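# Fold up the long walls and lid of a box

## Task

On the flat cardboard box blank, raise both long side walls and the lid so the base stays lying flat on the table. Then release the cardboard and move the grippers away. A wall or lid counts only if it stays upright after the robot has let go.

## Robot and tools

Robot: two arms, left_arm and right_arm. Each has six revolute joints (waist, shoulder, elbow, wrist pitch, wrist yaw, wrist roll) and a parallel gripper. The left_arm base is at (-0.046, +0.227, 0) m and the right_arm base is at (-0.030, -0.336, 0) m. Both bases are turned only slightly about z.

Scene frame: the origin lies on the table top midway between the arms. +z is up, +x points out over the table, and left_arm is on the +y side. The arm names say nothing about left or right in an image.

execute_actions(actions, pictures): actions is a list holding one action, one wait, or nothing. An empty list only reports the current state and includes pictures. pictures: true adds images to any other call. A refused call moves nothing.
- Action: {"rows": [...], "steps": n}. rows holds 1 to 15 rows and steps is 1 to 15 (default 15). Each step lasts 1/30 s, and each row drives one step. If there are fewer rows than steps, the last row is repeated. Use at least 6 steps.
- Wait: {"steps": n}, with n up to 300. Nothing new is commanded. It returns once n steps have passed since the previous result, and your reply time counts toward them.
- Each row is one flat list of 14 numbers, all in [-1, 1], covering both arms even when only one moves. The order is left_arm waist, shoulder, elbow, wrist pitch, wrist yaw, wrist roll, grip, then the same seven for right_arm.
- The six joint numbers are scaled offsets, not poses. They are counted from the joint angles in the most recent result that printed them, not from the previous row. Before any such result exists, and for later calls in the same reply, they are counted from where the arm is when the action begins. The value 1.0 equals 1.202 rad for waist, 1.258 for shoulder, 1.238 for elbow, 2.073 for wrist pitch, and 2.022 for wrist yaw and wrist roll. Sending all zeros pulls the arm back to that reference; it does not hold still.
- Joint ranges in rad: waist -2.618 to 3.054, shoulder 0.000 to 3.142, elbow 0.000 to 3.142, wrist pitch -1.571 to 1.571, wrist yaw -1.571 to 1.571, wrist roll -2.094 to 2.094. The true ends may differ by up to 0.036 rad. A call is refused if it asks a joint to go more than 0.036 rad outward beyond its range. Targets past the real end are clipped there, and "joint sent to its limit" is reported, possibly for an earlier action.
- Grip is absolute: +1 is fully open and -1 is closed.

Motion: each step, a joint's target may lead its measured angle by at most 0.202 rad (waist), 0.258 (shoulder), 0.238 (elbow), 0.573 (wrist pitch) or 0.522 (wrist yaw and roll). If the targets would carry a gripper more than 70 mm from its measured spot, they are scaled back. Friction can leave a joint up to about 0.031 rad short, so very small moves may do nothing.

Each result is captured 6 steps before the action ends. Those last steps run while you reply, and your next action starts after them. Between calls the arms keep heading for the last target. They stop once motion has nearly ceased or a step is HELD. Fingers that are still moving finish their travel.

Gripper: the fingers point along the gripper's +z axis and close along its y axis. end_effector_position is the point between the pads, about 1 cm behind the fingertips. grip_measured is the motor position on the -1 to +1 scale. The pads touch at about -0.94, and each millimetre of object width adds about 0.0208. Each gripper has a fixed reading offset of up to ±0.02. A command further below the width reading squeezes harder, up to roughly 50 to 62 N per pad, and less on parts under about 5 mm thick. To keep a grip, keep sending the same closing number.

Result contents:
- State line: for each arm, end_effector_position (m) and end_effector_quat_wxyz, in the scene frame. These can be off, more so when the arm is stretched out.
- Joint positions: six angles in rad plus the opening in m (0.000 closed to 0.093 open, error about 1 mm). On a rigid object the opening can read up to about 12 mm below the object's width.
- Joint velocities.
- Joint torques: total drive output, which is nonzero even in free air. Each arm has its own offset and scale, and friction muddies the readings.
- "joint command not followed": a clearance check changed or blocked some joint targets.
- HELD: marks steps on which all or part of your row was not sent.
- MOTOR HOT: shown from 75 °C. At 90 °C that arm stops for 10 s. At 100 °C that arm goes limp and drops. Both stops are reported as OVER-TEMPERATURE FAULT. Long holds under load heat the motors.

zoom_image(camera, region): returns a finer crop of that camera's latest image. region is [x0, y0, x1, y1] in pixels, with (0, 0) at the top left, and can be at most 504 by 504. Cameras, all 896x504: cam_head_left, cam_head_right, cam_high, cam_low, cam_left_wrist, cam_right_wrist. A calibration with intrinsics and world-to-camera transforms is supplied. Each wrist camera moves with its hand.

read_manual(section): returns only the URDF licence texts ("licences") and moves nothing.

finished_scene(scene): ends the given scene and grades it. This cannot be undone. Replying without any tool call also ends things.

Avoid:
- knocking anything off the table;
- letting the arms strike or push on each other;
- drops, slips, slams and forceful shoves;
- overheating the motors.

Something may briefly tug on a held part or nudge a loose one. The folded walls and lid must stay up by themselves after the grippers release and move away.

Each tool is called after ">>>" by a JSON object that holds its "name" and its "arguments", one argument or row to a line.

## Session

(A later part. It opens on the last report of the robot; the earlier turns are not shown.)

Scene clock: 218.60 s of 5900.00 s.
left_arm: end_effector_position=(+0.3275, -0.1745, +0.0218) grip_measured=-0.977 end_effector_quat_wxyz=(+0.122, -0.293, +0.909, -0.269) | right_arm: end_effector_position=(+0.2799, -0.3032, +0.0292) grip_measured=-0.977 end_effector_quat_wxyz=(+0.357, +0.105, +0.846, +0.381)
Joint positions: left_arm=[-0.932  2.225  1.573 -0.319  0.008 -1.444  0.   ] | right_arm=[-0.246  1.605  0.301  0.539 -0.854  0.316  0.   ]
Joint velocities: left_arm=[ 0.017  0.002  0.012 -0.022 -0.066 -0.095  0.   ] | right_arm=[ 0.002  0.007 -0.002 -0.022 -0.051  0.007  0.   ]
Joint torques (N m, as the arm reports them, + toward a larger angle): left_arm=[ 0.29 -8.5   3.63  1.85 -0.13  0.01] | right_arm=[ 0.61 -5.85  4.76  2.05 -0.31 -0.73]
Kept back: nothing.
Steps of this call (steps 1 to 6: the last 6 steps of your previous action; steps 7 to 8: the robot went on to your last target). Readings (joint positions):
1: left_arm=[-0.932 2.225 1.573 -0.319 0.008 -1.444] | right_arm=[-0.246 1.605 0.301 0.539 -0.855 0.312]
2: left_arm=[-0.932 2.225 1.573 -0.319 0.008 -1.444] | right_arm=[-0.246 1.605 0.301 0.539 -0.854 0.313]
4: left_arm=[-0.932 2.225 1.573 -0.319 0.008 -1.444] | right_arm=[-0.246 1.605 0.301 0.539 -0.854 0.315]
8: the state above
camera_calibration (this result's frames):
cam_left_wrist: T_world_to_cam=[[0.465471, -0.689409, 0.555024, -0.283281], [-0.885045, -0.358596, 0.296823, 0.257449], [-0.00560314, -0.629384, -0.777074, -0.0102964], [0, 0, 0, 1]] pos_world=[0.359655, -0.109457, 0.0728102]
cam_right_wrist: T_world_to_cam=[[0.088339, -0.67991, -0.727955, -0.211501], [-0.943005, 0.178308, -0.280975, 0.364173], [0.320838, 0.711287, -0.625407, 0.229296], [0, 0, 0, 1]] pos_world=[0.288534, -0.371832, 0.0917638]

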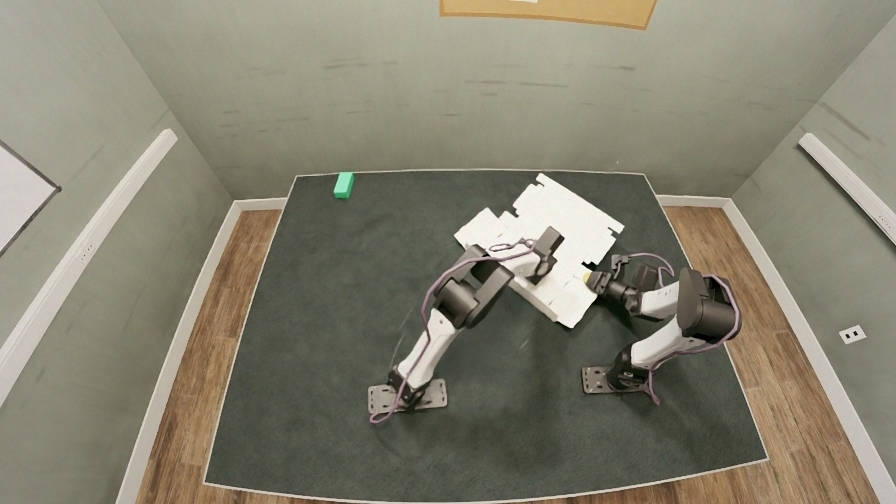

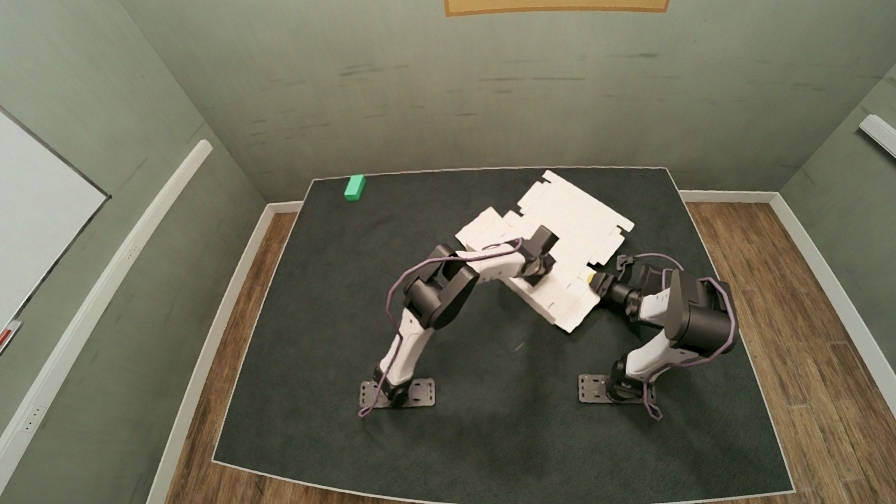

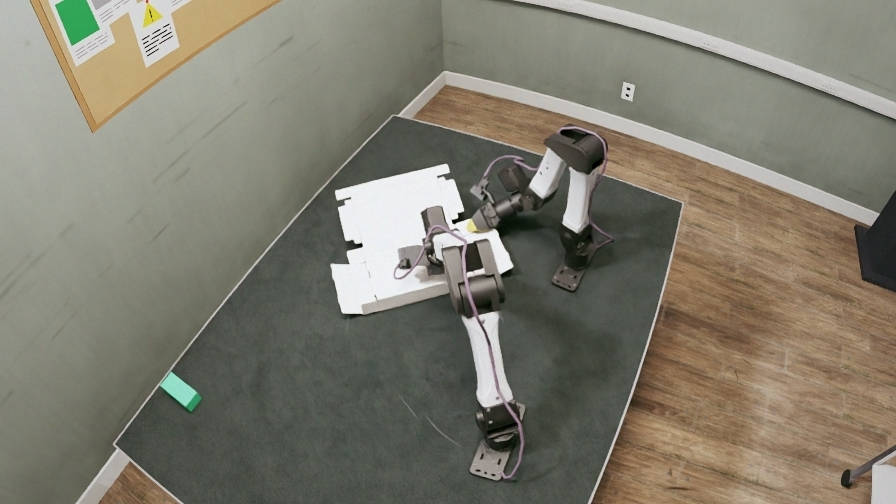

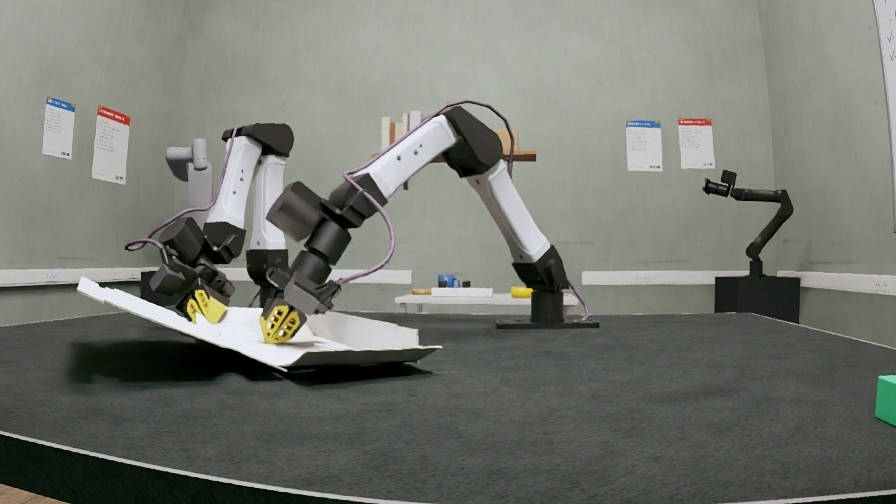

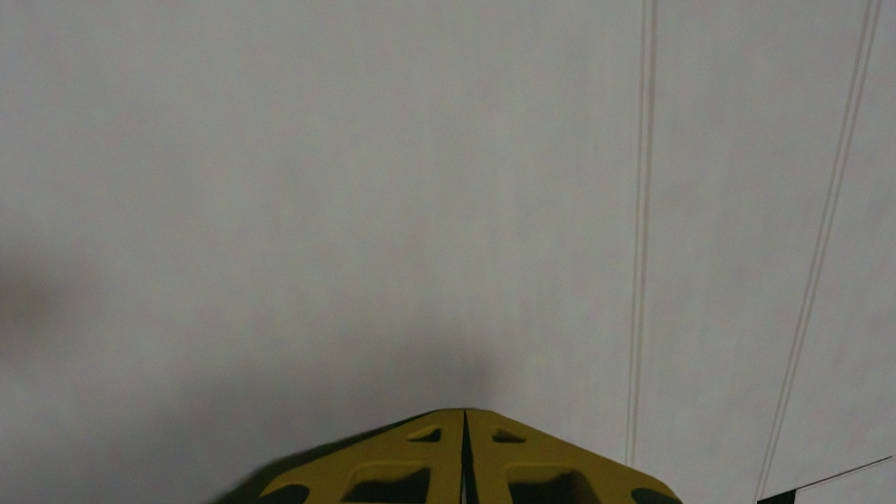

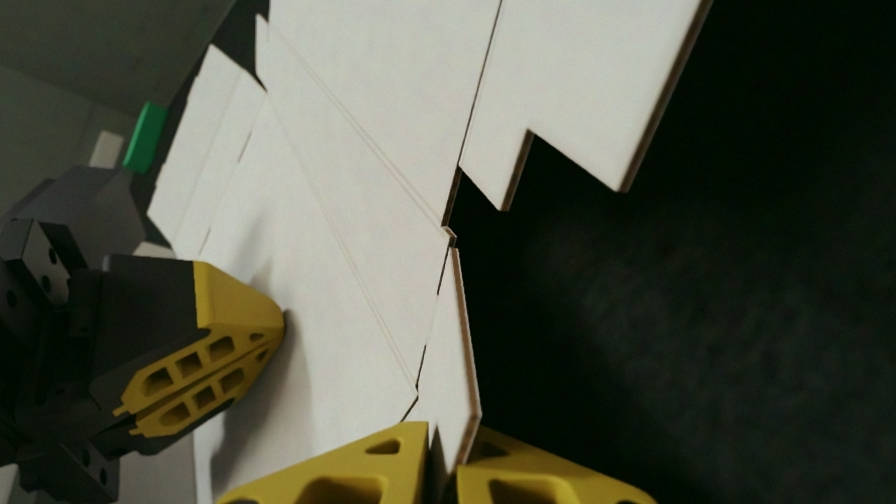

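>>> {"name": "execute_actions", "arguments": {
  "actions": [
    {"rows": [[0,0.05,-0.03,0.02,0,0,-1, 0.008,-0.01,0,-0.008,0.004,-0.07,-1],[0,0.05,-0.03,0.02,0,0,-1, 0.016,-0.02,0,-0.016,0.008,-0.14,-1],[0,0.05,-0.03,0.02,0,0,-1, 0.024,-0.03,0,-0.024,0.012,-0.21,-1],[0,0.05,-0.03,0.02,0,0,-1, 0.032,-0.04,0,-0.032,0.016,-0.28,-1],[0,0.05,-0.03,0.02,0,0,-1, 0.04,-0.05,0,-0.04,0.02,-0.35,-1],[0,0.05,-0.03,0.02,0,0,-1, 0.048,-0.06,-0.007,-0.048,0.025,-0.42,-1],[0,0.05,-0.03,0.02,0,0,-1, 0.06,-0.075,-0.01,-0.06,0.032,-0.48,-1]], "steps": 15}
  ]
}}

>>> {"name": "execute_actions", "arguments": {
  "actions": [
    {"steps": 12}
  ],
  "pictures": true
}}

Scene clock: 219.43 s of 5900.00 s.
left_arm: end_effector_position=(+0.3297, -0.1758, +0.0225) grip_measured=-0.977 end_effector_quat_wxyz=(+0.126, -0.293, +0.908, -0.273) | right_arm: end_effector_position=(+0.2773, -0.2994, +0.0312) grip_measured=-0.950 end_effector_quat_wxyz=(+0.435, -0.125, +0.854, +0.257)
Joint positions: left_arm=[-0.932  2.227  1.573 -0.306  0.004 -1.444  0.   ] | right_arm=[-0.212  1.538  0.301  0.462 -0.796 -0.224  0.   ]
Joint velocities: left_arm=[ 0.007  0.012 -0.002  0.154 -0.081 -0.051  0.   ] | right_arm=[ 0.105 -0.168  0.007 -0.168  0.168 -2.161  0.   ]
Joint torques (N m, as the arm reports them, + toward a larger angle): left_arm=[ 0.28 -8.03  3.73  1.78  0.34  0.04] | right_arm=[ 2.94 -6.55  4.08  1.5  -0.45 -1.42]
Steps of this call (steps 1 to 15: the robot went on to your last target; step 16: nothing new was sent; steps 17 to 25: the first 9 steps of this action). Readings (joint positions):
17: left_arm=[-0.932 2.225 1.573 -0.317 0.008 -1.444] | right_arm=[-0.246 1.605 0.301 0.536 -0.853 0.305]
18: left_arm=[-0.932 2.225 1.573 -0.316 0.009 -1.444] | right_arm=[-0.246 1.605 0.301 0.530 -0.850 0.272]
20: left_arm=[-0.932 2.227 1.573 -0.315 0.011 -1.444] | right_arm=[-0.239 1.596 0.301 0.515 -0.838 0.154]
24: left_arm=[-0.932 2.227 1.573 -0.309 0.008 -1.444] | right_arm=[-0.216 1.546 0.301 0.470 -0.802 -0.148]
25: the state above

Scene clock: 219.83 s of 5900.00 s.
left_arm: end_effector_position=(+0.3313, -0.1762, +0.0226) grip_measured=-0.977 end_effector_quat_wxyz=(+0.129, -0.293, +0.907, -0.275) | right_arm: end_effector_position=(+0.2741, -0.2948, +0.0291) grip_measured=-0.951 end_effector_quat_wxyz=(+0.460, -0.260, +0.827, +0.190)
Joint positions: left_arm=[-0.931  2.229  1.573 -0.298  0.001 -1.444  0.   ] | right_arm=[-0.197  1.529  0.301  0.433 -0.788 -0.538  0.   ]
Joint velocities: left_arm=[-0.022  0.022  0.007  0.022 -0.022  0.066  0.   ] | right_arm=[ 0.037 -0.002 -0.002 -0.051  0.022 -0.344  0.   ]
Joint torques (N m, as the arm reports them, + toward a larger angle): left_arm=[ 0.02 -8.4   3.63  1.89  0.04  0.  ] | right_arm=[ 2.06 -6.58  4.16  1.57 -0.3  -0.96]
Kept back: nothing.
Steps of this call (steps 1 to 6: the last 6 steps of your previous action; steps 7 to 12: the robot went on to your last target). Readings (joint positions):
1: left_arm=[-0.931 2.227 1.573 -0.302 0.004 -1.444] | right_arm=[-0.209 1.534 0.301 0.457 -0.790 -0.286]
2: left_arm=[-0.931 2.227 1.573 -0.300 0.003 -1.444] | right_arm=[-0.207 1.532 0.301 0.454 -0.787 -0.337]
4: left_arm=[-0.931 2.227 1.573 -0.299 0.002 -1.444] | right_arm=[-0.203 1.531 0.301 0.447 -0.787 -0.416]
8: left_arm=[-0.931 2.229 1.573 -0.298 0.001 -1.444] | right_arm=[-0.198 1.529 0.301 0.438 -0.788 -0.501]
12: the state above
camera_calibration (this result's frames):
cam_left_wrist: T_world_to_cam=[[0.459935, -0.682519, 0.568002, -0.283862], [-0.887902, -0.360298, 0.286032, 0.260785], [0.00942762, -0.635887, -0.771725, -0.016928], [0, 0, 0, 1]] pos_world=[0.362269, -0.110545, 0.0735774]
cam_right_wrist: T_world_to_cam=[[0.6025, -0.793309, -0.0874915, -0.398372], [-0.682057, -0.454852, -0.572632, 0.107501], [0.414479, 0.404685, -0.81513, 0.114607], [0, 0, 0, 1]] pos_world=[0.265839, -0.313515, 0.120124]

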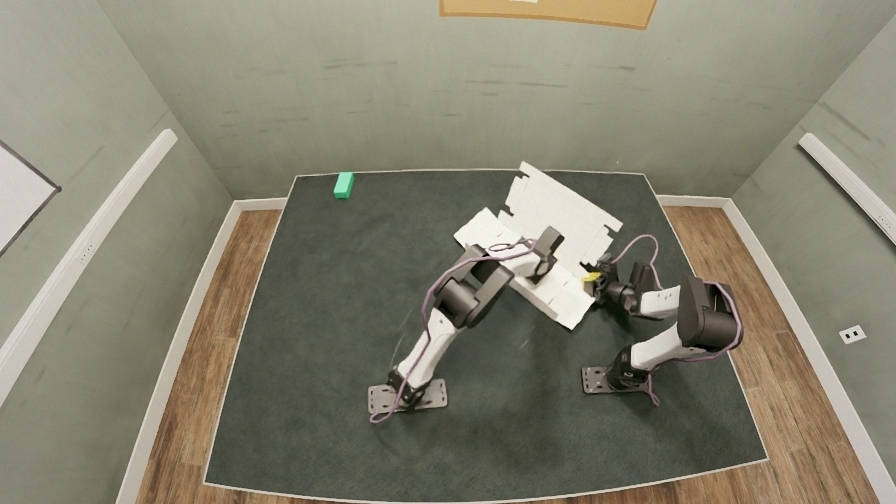

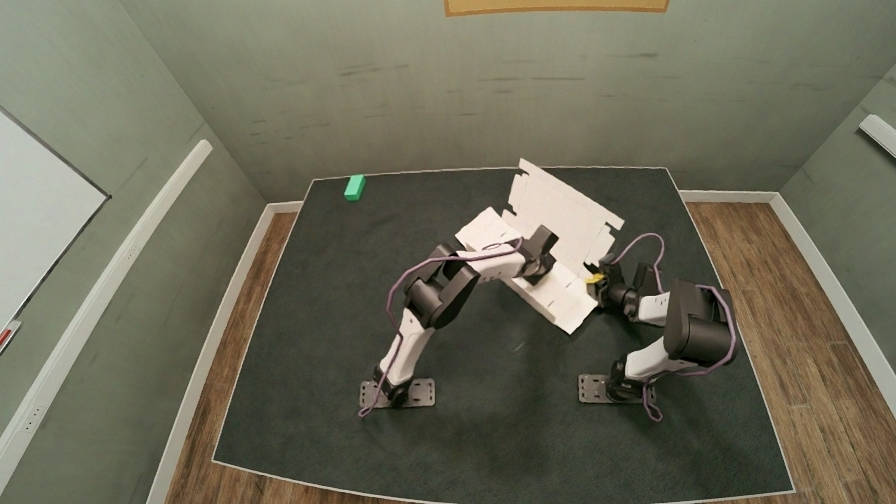

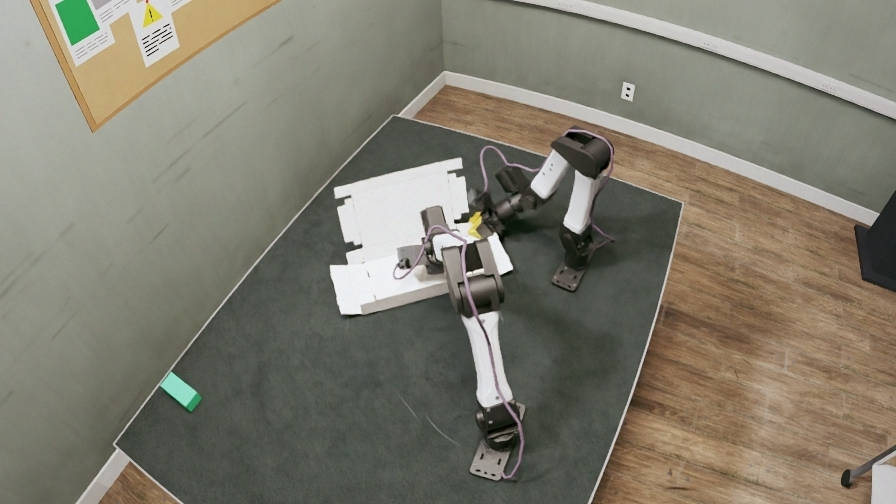

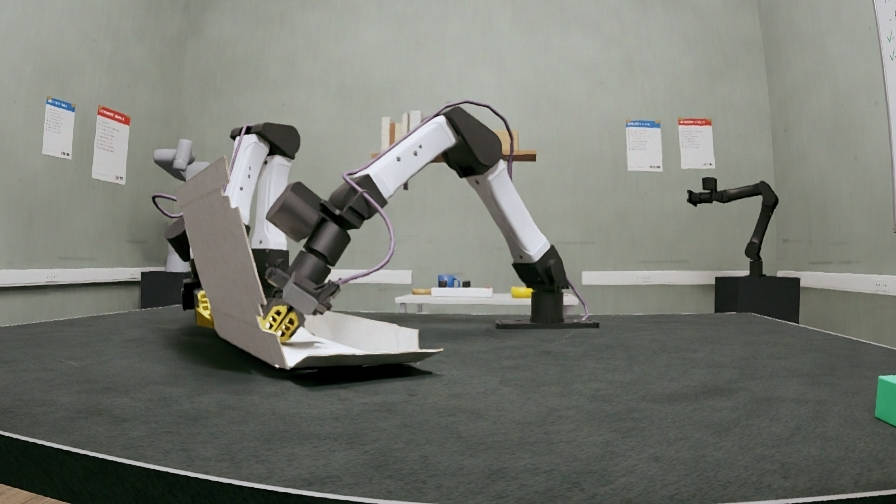

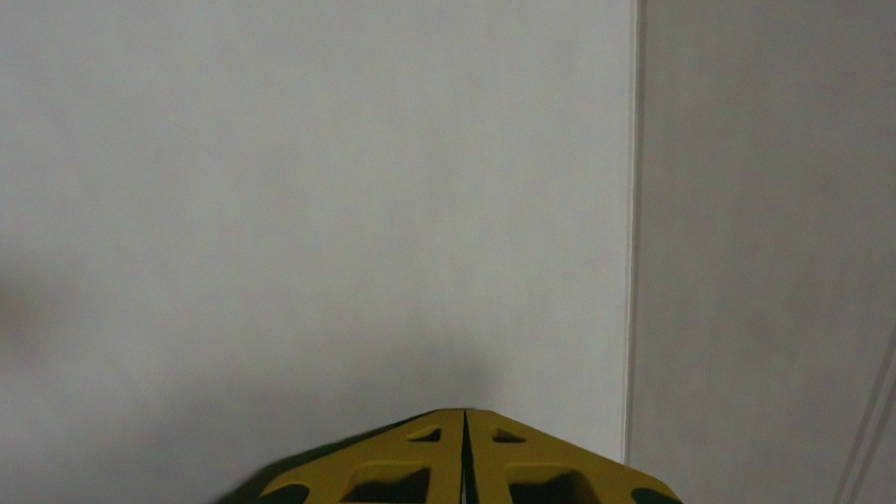

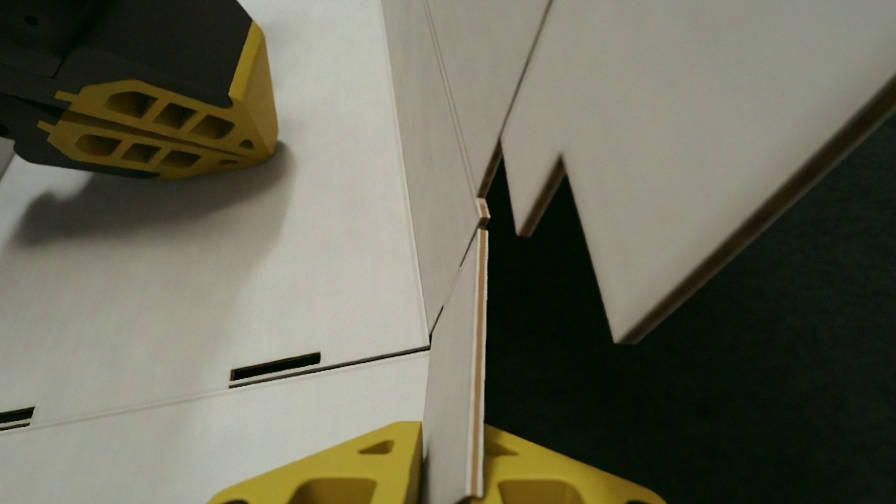

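>>> {"name": "execute_actions", "arguments": {
  "actions": [
    {"rows": [[0,0.05,-0.03,0.02,0,0,-1, 0.008,-0.003,-0.01,0.006,0.002,-0.055,-1],[0,0.05,-0.03,0.02,0,0,-1, 0.016,-0.006,-0.02,0.012,0.004,-0.11,-1],[0,0.05,-0.03,0.02,0,0,-1, 0.024,-0.009,-0.03,0.018,0.006,-0.165,-1],[0,0.05,-0.03,0.02,0,0,-1, 0.032,-0.012,-0.04,0.024,0.008,-0.22,-1],[0,0.05,-0.03,0.02,0,0,-1, 0.04,-0.015,-0.05,0.03,0.01,-0.275,-1],[0,0.05,-0.03,0.02,0,0,-1, 0.05,-0.018,-0.06,0.037,0.013,-0.33,-1],[0,0.05,-0.03,0.02,0,0,-1, 0.062,-0.02,-0.07,0.045,0.016,-0.385,-1]], "steps": 15}
  ]
}}

>>> {"name": "execute_actions", "arguments": {
  "actions": [
    {"steps": 12}
  ],
  "pictures": true
}}

Scene clock: 220.90 s of 5900.00 s.
left_arm: end_effector_position=(+0.3336, -0.1739, +0.0178) grip_measured=-0.977 end_effector_quat_wxyz=(+0.134, -0.296, +0.906, -0.272) | right_arm: end_effector_position=(+0.2663, -0.2863, +0.0222) grip_measured=-0.981 end_effector_quat_wxyz=(+0.491, -0.470, +0.732, +0.058)
Joint positions: left_arm=[-0.929  2.237  1.565 -0.284 -0.011 -1.444  0.   ] | right_arm=[-0.157  1.526  0.249  0.503 -0.748 -1.039  0.   ]
Joint velocities: left_arm=[ 0.046  0.002  0.017  0.168  0.007 -0.022  0.   ] | right_arm=[ 0.12  -0.115 -0.125  0.183 -0.007 -1.385  0.   ]
Joint torques (N m, as the arm reports them, + toward a larger angle): left_arm=[-0.27 -8.57  4.09  1.71  0.19 -0.01] | right_arm=[ 2.62 -6.03  2.78  1.63 -0.33 -0.98]
Steps of this call (steps 1 to 23: the robot went on to your last target; steps 24 to 32: the first 9 steps of this action). Readings (joint positions):
24: left_arm=[-0.931 2.230 1.573 -0.297 0.001 -1.444] | right_arm=[-0.195 1.529 0.301 0.430 -0.788 -0.565]
25: left_arm=[-0.931 2.230 1.573 -0.295 0.001 -1.444] | right_arm=[-0.195 1.529 0.301 0.432 -0.788 -0.582]
27: left_arm=[-0.931 2.232 1.573 -0.289 -0.004 -1.444] | right_arm=[-0.191 1.529 0.296 0.447 -0.788 -0.678]
31: left_arm=[-0.930 2.237 1.565 -0.287 -0.008 -1.444] | right_arm=[-0.162 1.529 0.256 0.496 -0.748 -0.987]
32: the state above

Scene clock: 221.30 s of 5900.00 s.
left_arm: end_effector_position=(+0.3392, -0.1736, +0.0184) grip_measured=-0.977 end_effector_quat_wxyz=(+0.139, -0.299, +0.902, -0.278) | right_arm: end_effector_position=(+0.2666, -0.2823, +0.0255) grip_measured=-0.981 end_effector_quat_wxyz=(+0.501, -0.550, +0.668, +0.003)
Joint positions: left_arm=[-0.922  2.241  1.565 -0.263 -0.014 -1.444  0.   ] | right_arm=[-0.145  1.521  0.242  0.528 -0.753 -1.251  0.   ]
Joint velocities: left_arm=[-0.017 -0.002  0.027 -0.066  0.051  0.007  0.   ] | right_arm=[ 0.037  0.002  0.007 -0.095  0.051 -0.125  0.   ]
Joint torques (N m, as the arm reports them, + toward a larger angle): left_arm=[-0.55 -8.83  4.2   1.77  0.16 -0.01] | right_arm=[ 2.05 -6.05  2.62  1.69 -0.39 -0.53]
Kept back: nothing.
Steps of this call (steps 1 to 6: the last 6 steps of your previous action; steps 7 to 12: the robot went on to your last target). Readings (joint positions):
1: left_arm=[-0.927 2.237 1.565 -0.281 -0.011 -1.444] | right_arm=[-0.155 1.523 0.247 0.510 -0.750 -1.078]
2: left_arm=[-0.925 2.238 1.565 -0.276 -0.012 -1.444] | right_arm=[-0.152 1.521 0.246 0.513 -0.752 -1.110]
4: left_arm=[-0.923 2.240 1.565 -0.269 -0.012 -1.444] | right_arm=[-0.149 1.521 0.244 0.518 -0.754 -1.158]
8: left_arm=[-0.922 2.241 1.565 -0.263 -0.013 -1.444] | right_arm=[-0.147 1.521 0.243 0.526 -0.755 -1.218]
12: the state above
camera_calibration (this result's frames):
cam_left_wrist: T_world_to_cam=[[0.460814, -0.672515, 0.579115, -0.282113], [-0.886786, -0.375025, 0.270124, 0.267301], [0.0355199, -0.638028, -0.769194, -0.0279003], [0, 0, 0, 1]] pos_world=[0.368031, -0.107282, 0.0697108]
cam_right_wrist: T_world_to_cam=[[0.741587, -0.401423, 0.537502, -0.326618], [-0.186272, -0.892924, -0.409866, -0.153962], [0.644478, 0.20383, -0.736955, -0.0102408], [0, 0, 0, 1]] pos_world=[0.220137, -0.266501, 0.104907]

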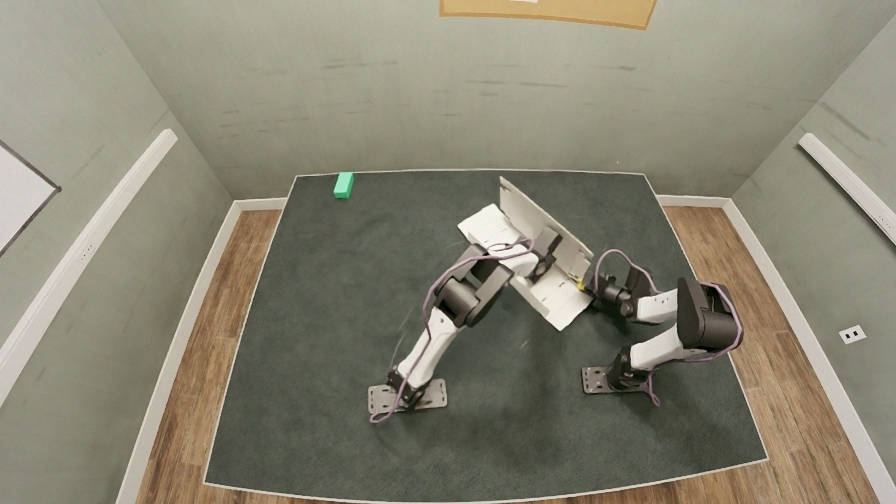

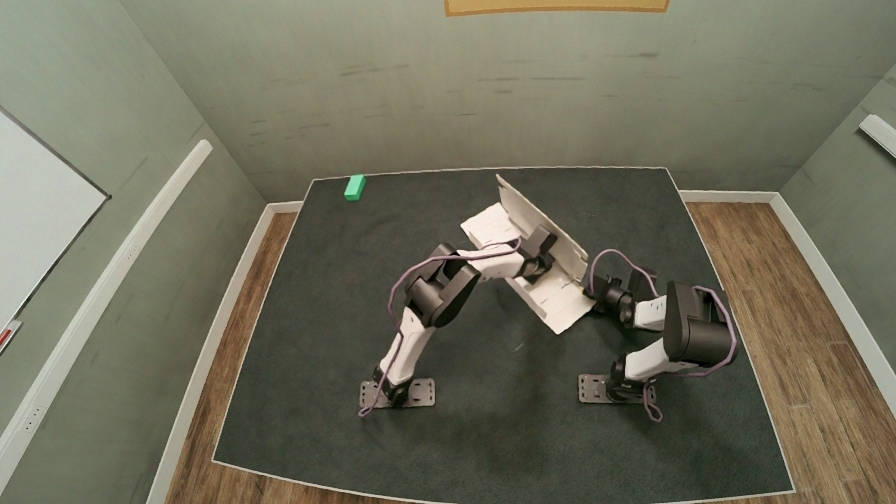

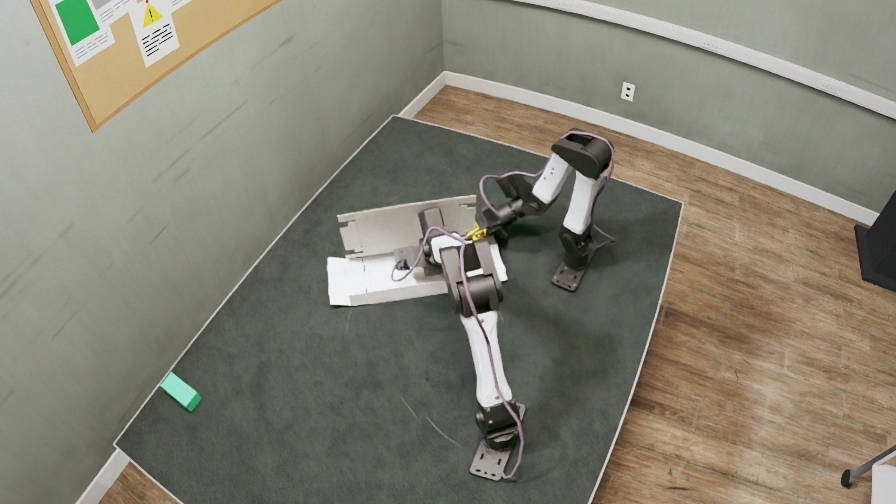

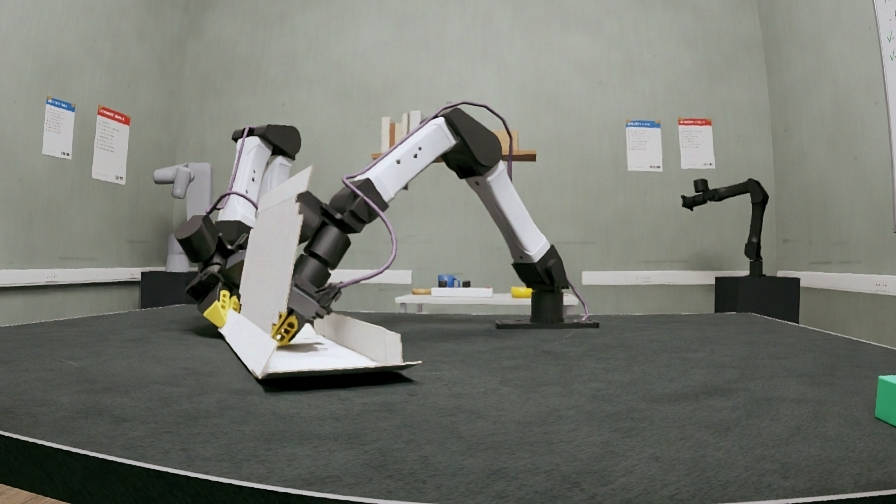

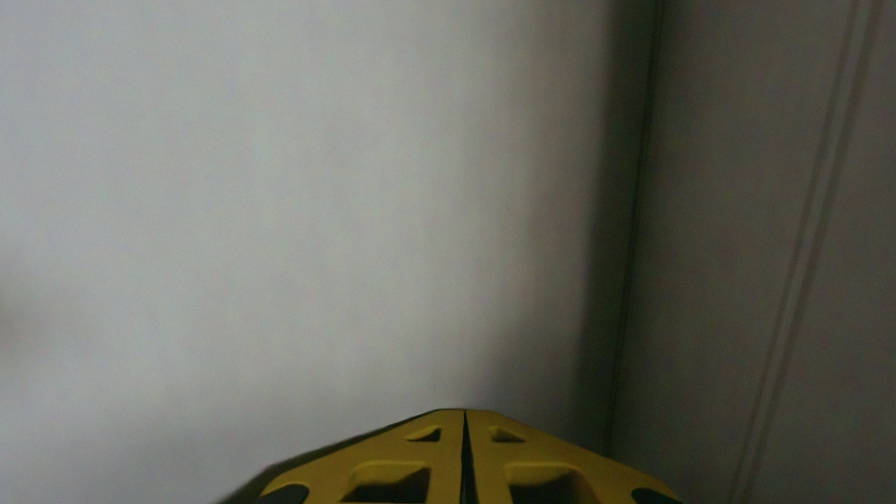

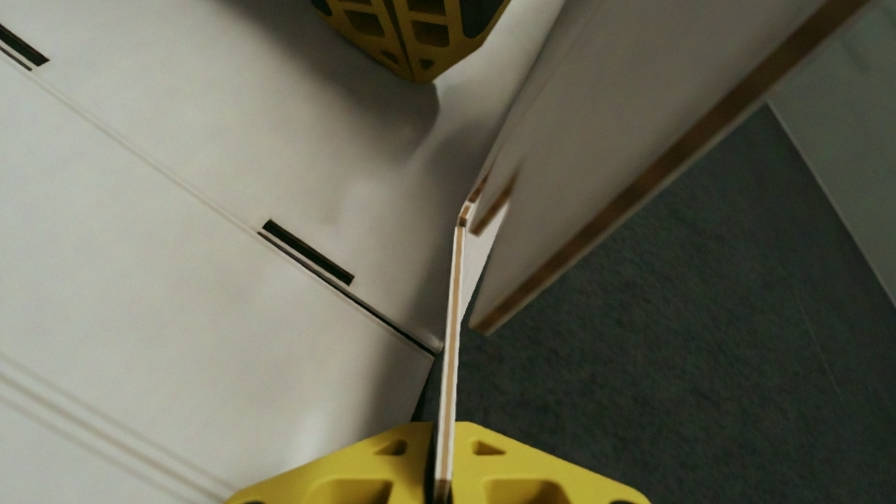

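>>> {"name": "execute_actions", "arguments": {
  "actions": []
}}

Scene clock: 222.70 s of 5900.00 s.
left_arm: end_effector_position=(+0.3392, -0.1737, +0.0184) grip_measured=-0.977 end_effector_quat_wxyz=(+0.140, -0.299, +0.902, -0.278) | right_arm: end_effector_position=(+0.2670, -0.2824, +0.0245) grip_measured=-0.981 end_effector_quat_wxyz=(+0.498, -0.555, +0.666, -0.004)
Joint positions: left_arm=[-0.922  2.241  1.565 -0.263 -0.014 -1.444  0.   ] | right_arm=[-0.139  1.521  0.242  0.528 -0.74  -1.264  0.   ]
Joint velocities: left_arm=[ 0.007  0.007  0.002 -0.066 -0.007  0.051  0.   ] | right_arm=[-0.007  0.007  0.007 -0.022  0.037  0.007  0.   ]
Joint torques (N m, as the arm reports them, + toward a larger angle): left_arm=[-0.7  -8.81  4.18  1.74  0.14  0.01] | right_arm=[ 1.73 -6.08  2.71  1.7  -0.42 -0.68]
Kept back: nothing.
Steps of this call (steps 1 to 30: the robot went on to your last target; steps 31 to 42: nothing new was sent). Readings (joint positions):
1: left_arm=[-0.922 2.241 1.565 -0.263 -0.014 -1.444] | right_arm=[-0.144 1.521 0.242 0.528 -0.749 -1.254]
2: left_arm=[-0.922 2.241 1.565 -0.263 -0.014 -1.444] | right_arm=[-0.142 1.521 0.242 0.528 -0.745 -1.256]
4: left_arm=[-0.922 2.241 1.565 -0.263 -0.014 -1.444] | right_arm=[-0.140 1.521 0.242 0.528 -0.741 -1.260]
8: left_arm=[-0.922 2.241 1.565 -0.263 -0.014 -1.444] | right_arm=[-0.139 1.521 0.242 0.528 -0.740 -1.263]
42: the state above
All arms were judged still, so your last target was given up. Only a new action makes them travel on or press farther. Fingers that are still opening or closing keep moving.
camera_calibration (this result's frames):
cam_left_wrist: T_world_to_cam=[[0.460661, -0.672355, 0.579422, -0.282131], [-0.886857, -0.37495, 0.269994, 0.267351], [0.0357224, -0.63824, -0.769008, -0.0280036], [0, 0, 0, 1]] pos_world=[0.368069, -0.107322, 0.0697548]
cam_right_wrist: T_world_to_cam=[[0.73963, -0.389506, 0.548846, -0.322834], [-0.181443, -0.900714, -0.394705, -0.1583], [0.648093, 0.192352, -0.736869, -0.015472], [0, 0, 0, 1]] pos_world=[0.220083, -0.265352, 0.103304]

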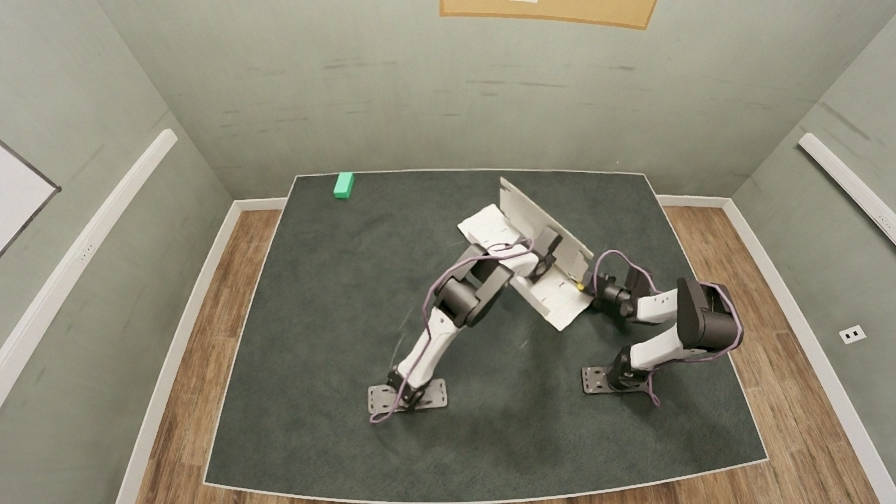

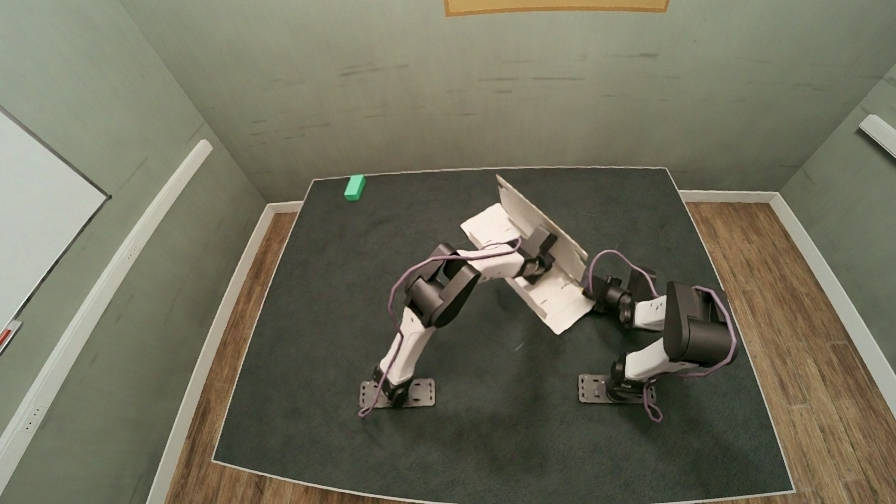

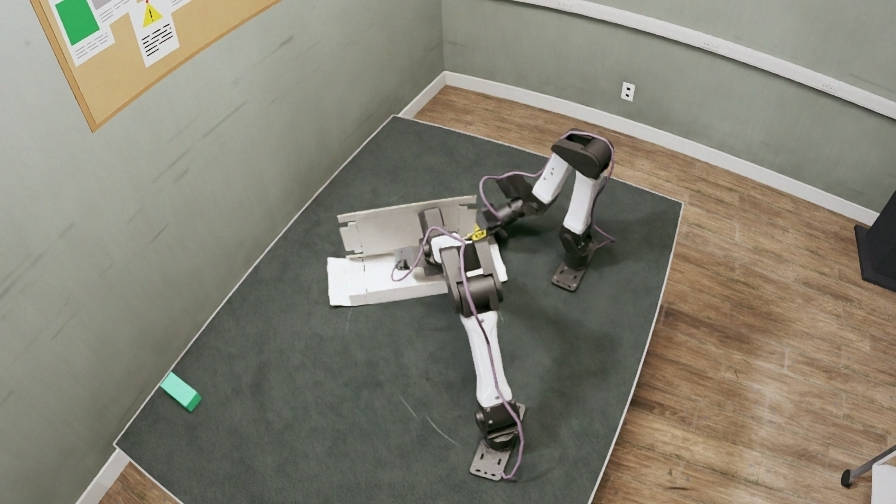

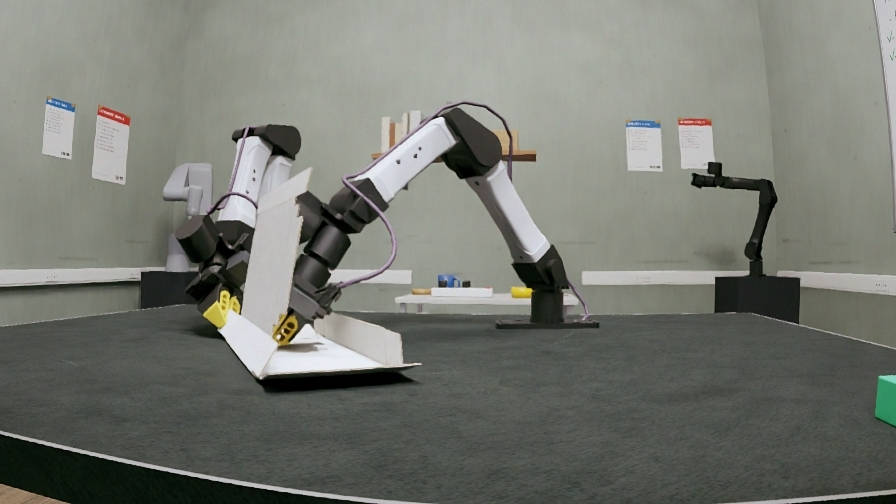

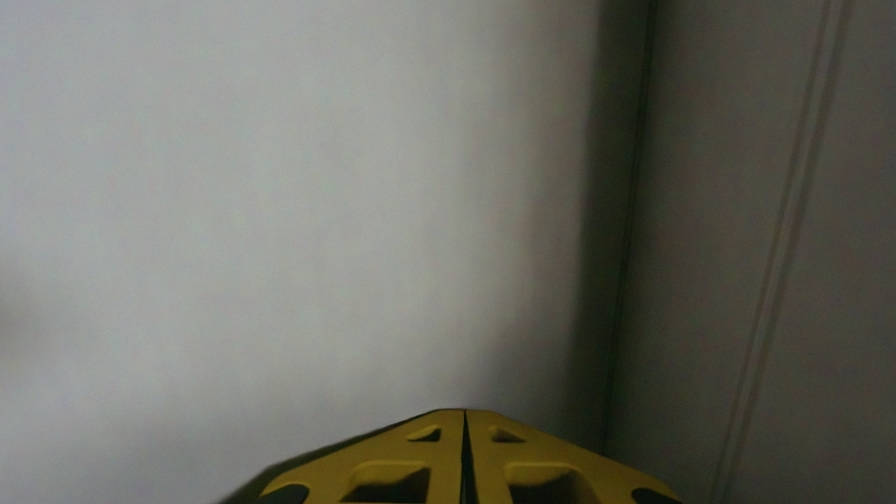

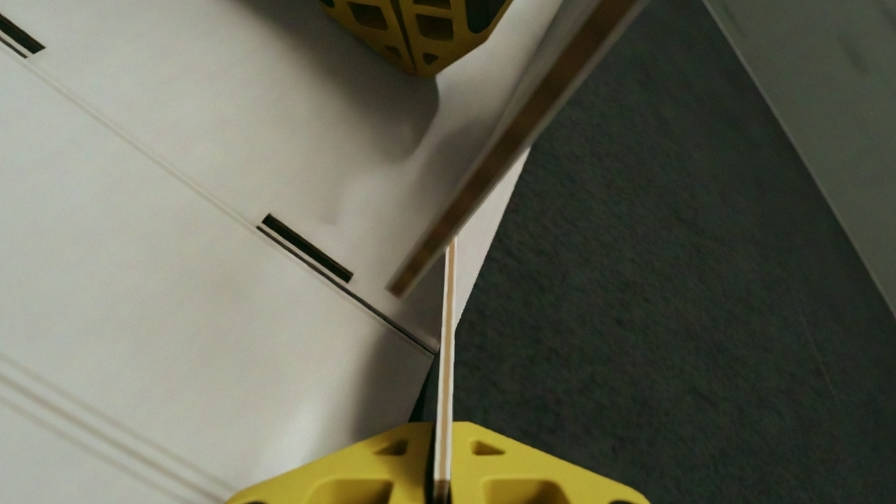

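>>> {"name": "zoom_image", "arguments": {
  "camera": "cam_low",
  "region": [150, 140, 450, 400]
}}

>>> {"name": "zoom_image", "arguments": {
  "camera": "cam_high",
  "region": [300, 160, 560, 330]
}}

Region (150, 140, 450, 400) of cam_low's 896x504 image, scaled by 1.680, with more detail than that image has; it fills the top 437 rows of this view, and the rest is white.

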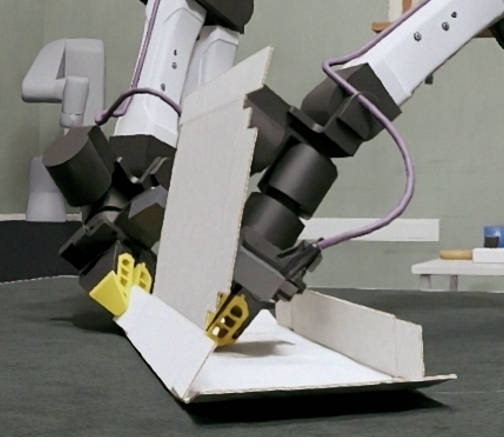

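Region (300, 160, 560, 330) of cam_high's 896x504 image, scaled by 1.938, with more detail than that image has; it fills the top 330 rows of this view, and the rest is white.

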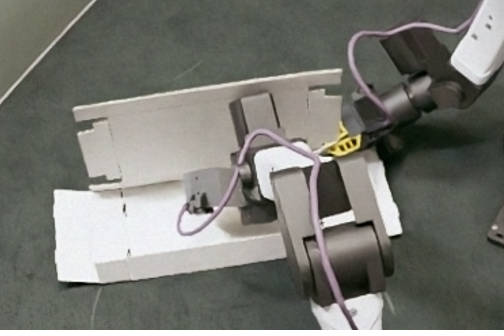

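>>> {"name": "execute_actions", "arguments": {
  "actions": [
    {"rows": [[0,-0.51,-0.02,-0.35,0,0,-1, 0,0,0,0,0,0,-1]], "steps": 15}
  ]
}}

Scene clock: 228.60 s of 5900.00 s.
left_arm: end_effector_position=(+0.2766, -0.1081, +0.1375) grip_measured=-0.977 end_effector_quat_wxyz=(+0.114, -0.304, +0.919, -0.225) | right_arm: end_effector_position=(+0.2667, -0.2815, +0.0250) grip_measured=-0.981 end_effector_quat_wxyz=(+0.500, -0.551, +0.668, +0.002)
Joint positions: left_arm=[-0.922  1.86   1.55  -0.751 -0.013 -1.444  0.   ] | right_arm=[-0.139  1.521  0.242  0.528 -0.746 -1.25   0.   ]
Joint velocities: left_arm=[ 0.032 -1.585 -0.022 -0.945 -0.095 -0.007  0.   ] | right_arm=[ 0.007 -0.017 -0.002  0.051  0.007 -0.051  0.   ]
Joint torques (N m, as the arm reports them, + toward a larger angle): left_arm=[  0.29 -11.64   6.16   1.31  -0.01  -0.03] | right_arm=[ 0.4  -4.66  4.87  1.7  -0.21 -0.22]
Steps of this call (steps 1 to 90: nothing new was sent; then 2.60 s passed at rest; steps 91 to 99: the first 9 steps of this action). Readings (joint positions):
91: left_arm=[-0.922 2.224 1.565 -0.298 -0.013 -1.444] | right_arm=[-0.139 1.521 0.242 0.528 -0.740 -1.259]
92: left_arm=[-0.922 2.194 1.559 -0.373 -0.013 -1.444] | right_arm=[-0.139 1.521 0.242 0.528 -0.744 -1.256]
94: left_arm=[-0.922 2.113 1.551 -0.520 -0.013 -1.444] | right_arm=[-0.139 1.521 0.242 0.528 -0.746 -1.252]
98: left_arm=[-0.922 1.916 1.550 -0.718 -0.013 -1.444] | right_arm=[-0.139 1.521 0.242 0.528 -0.746 -1.250]
99: the state above


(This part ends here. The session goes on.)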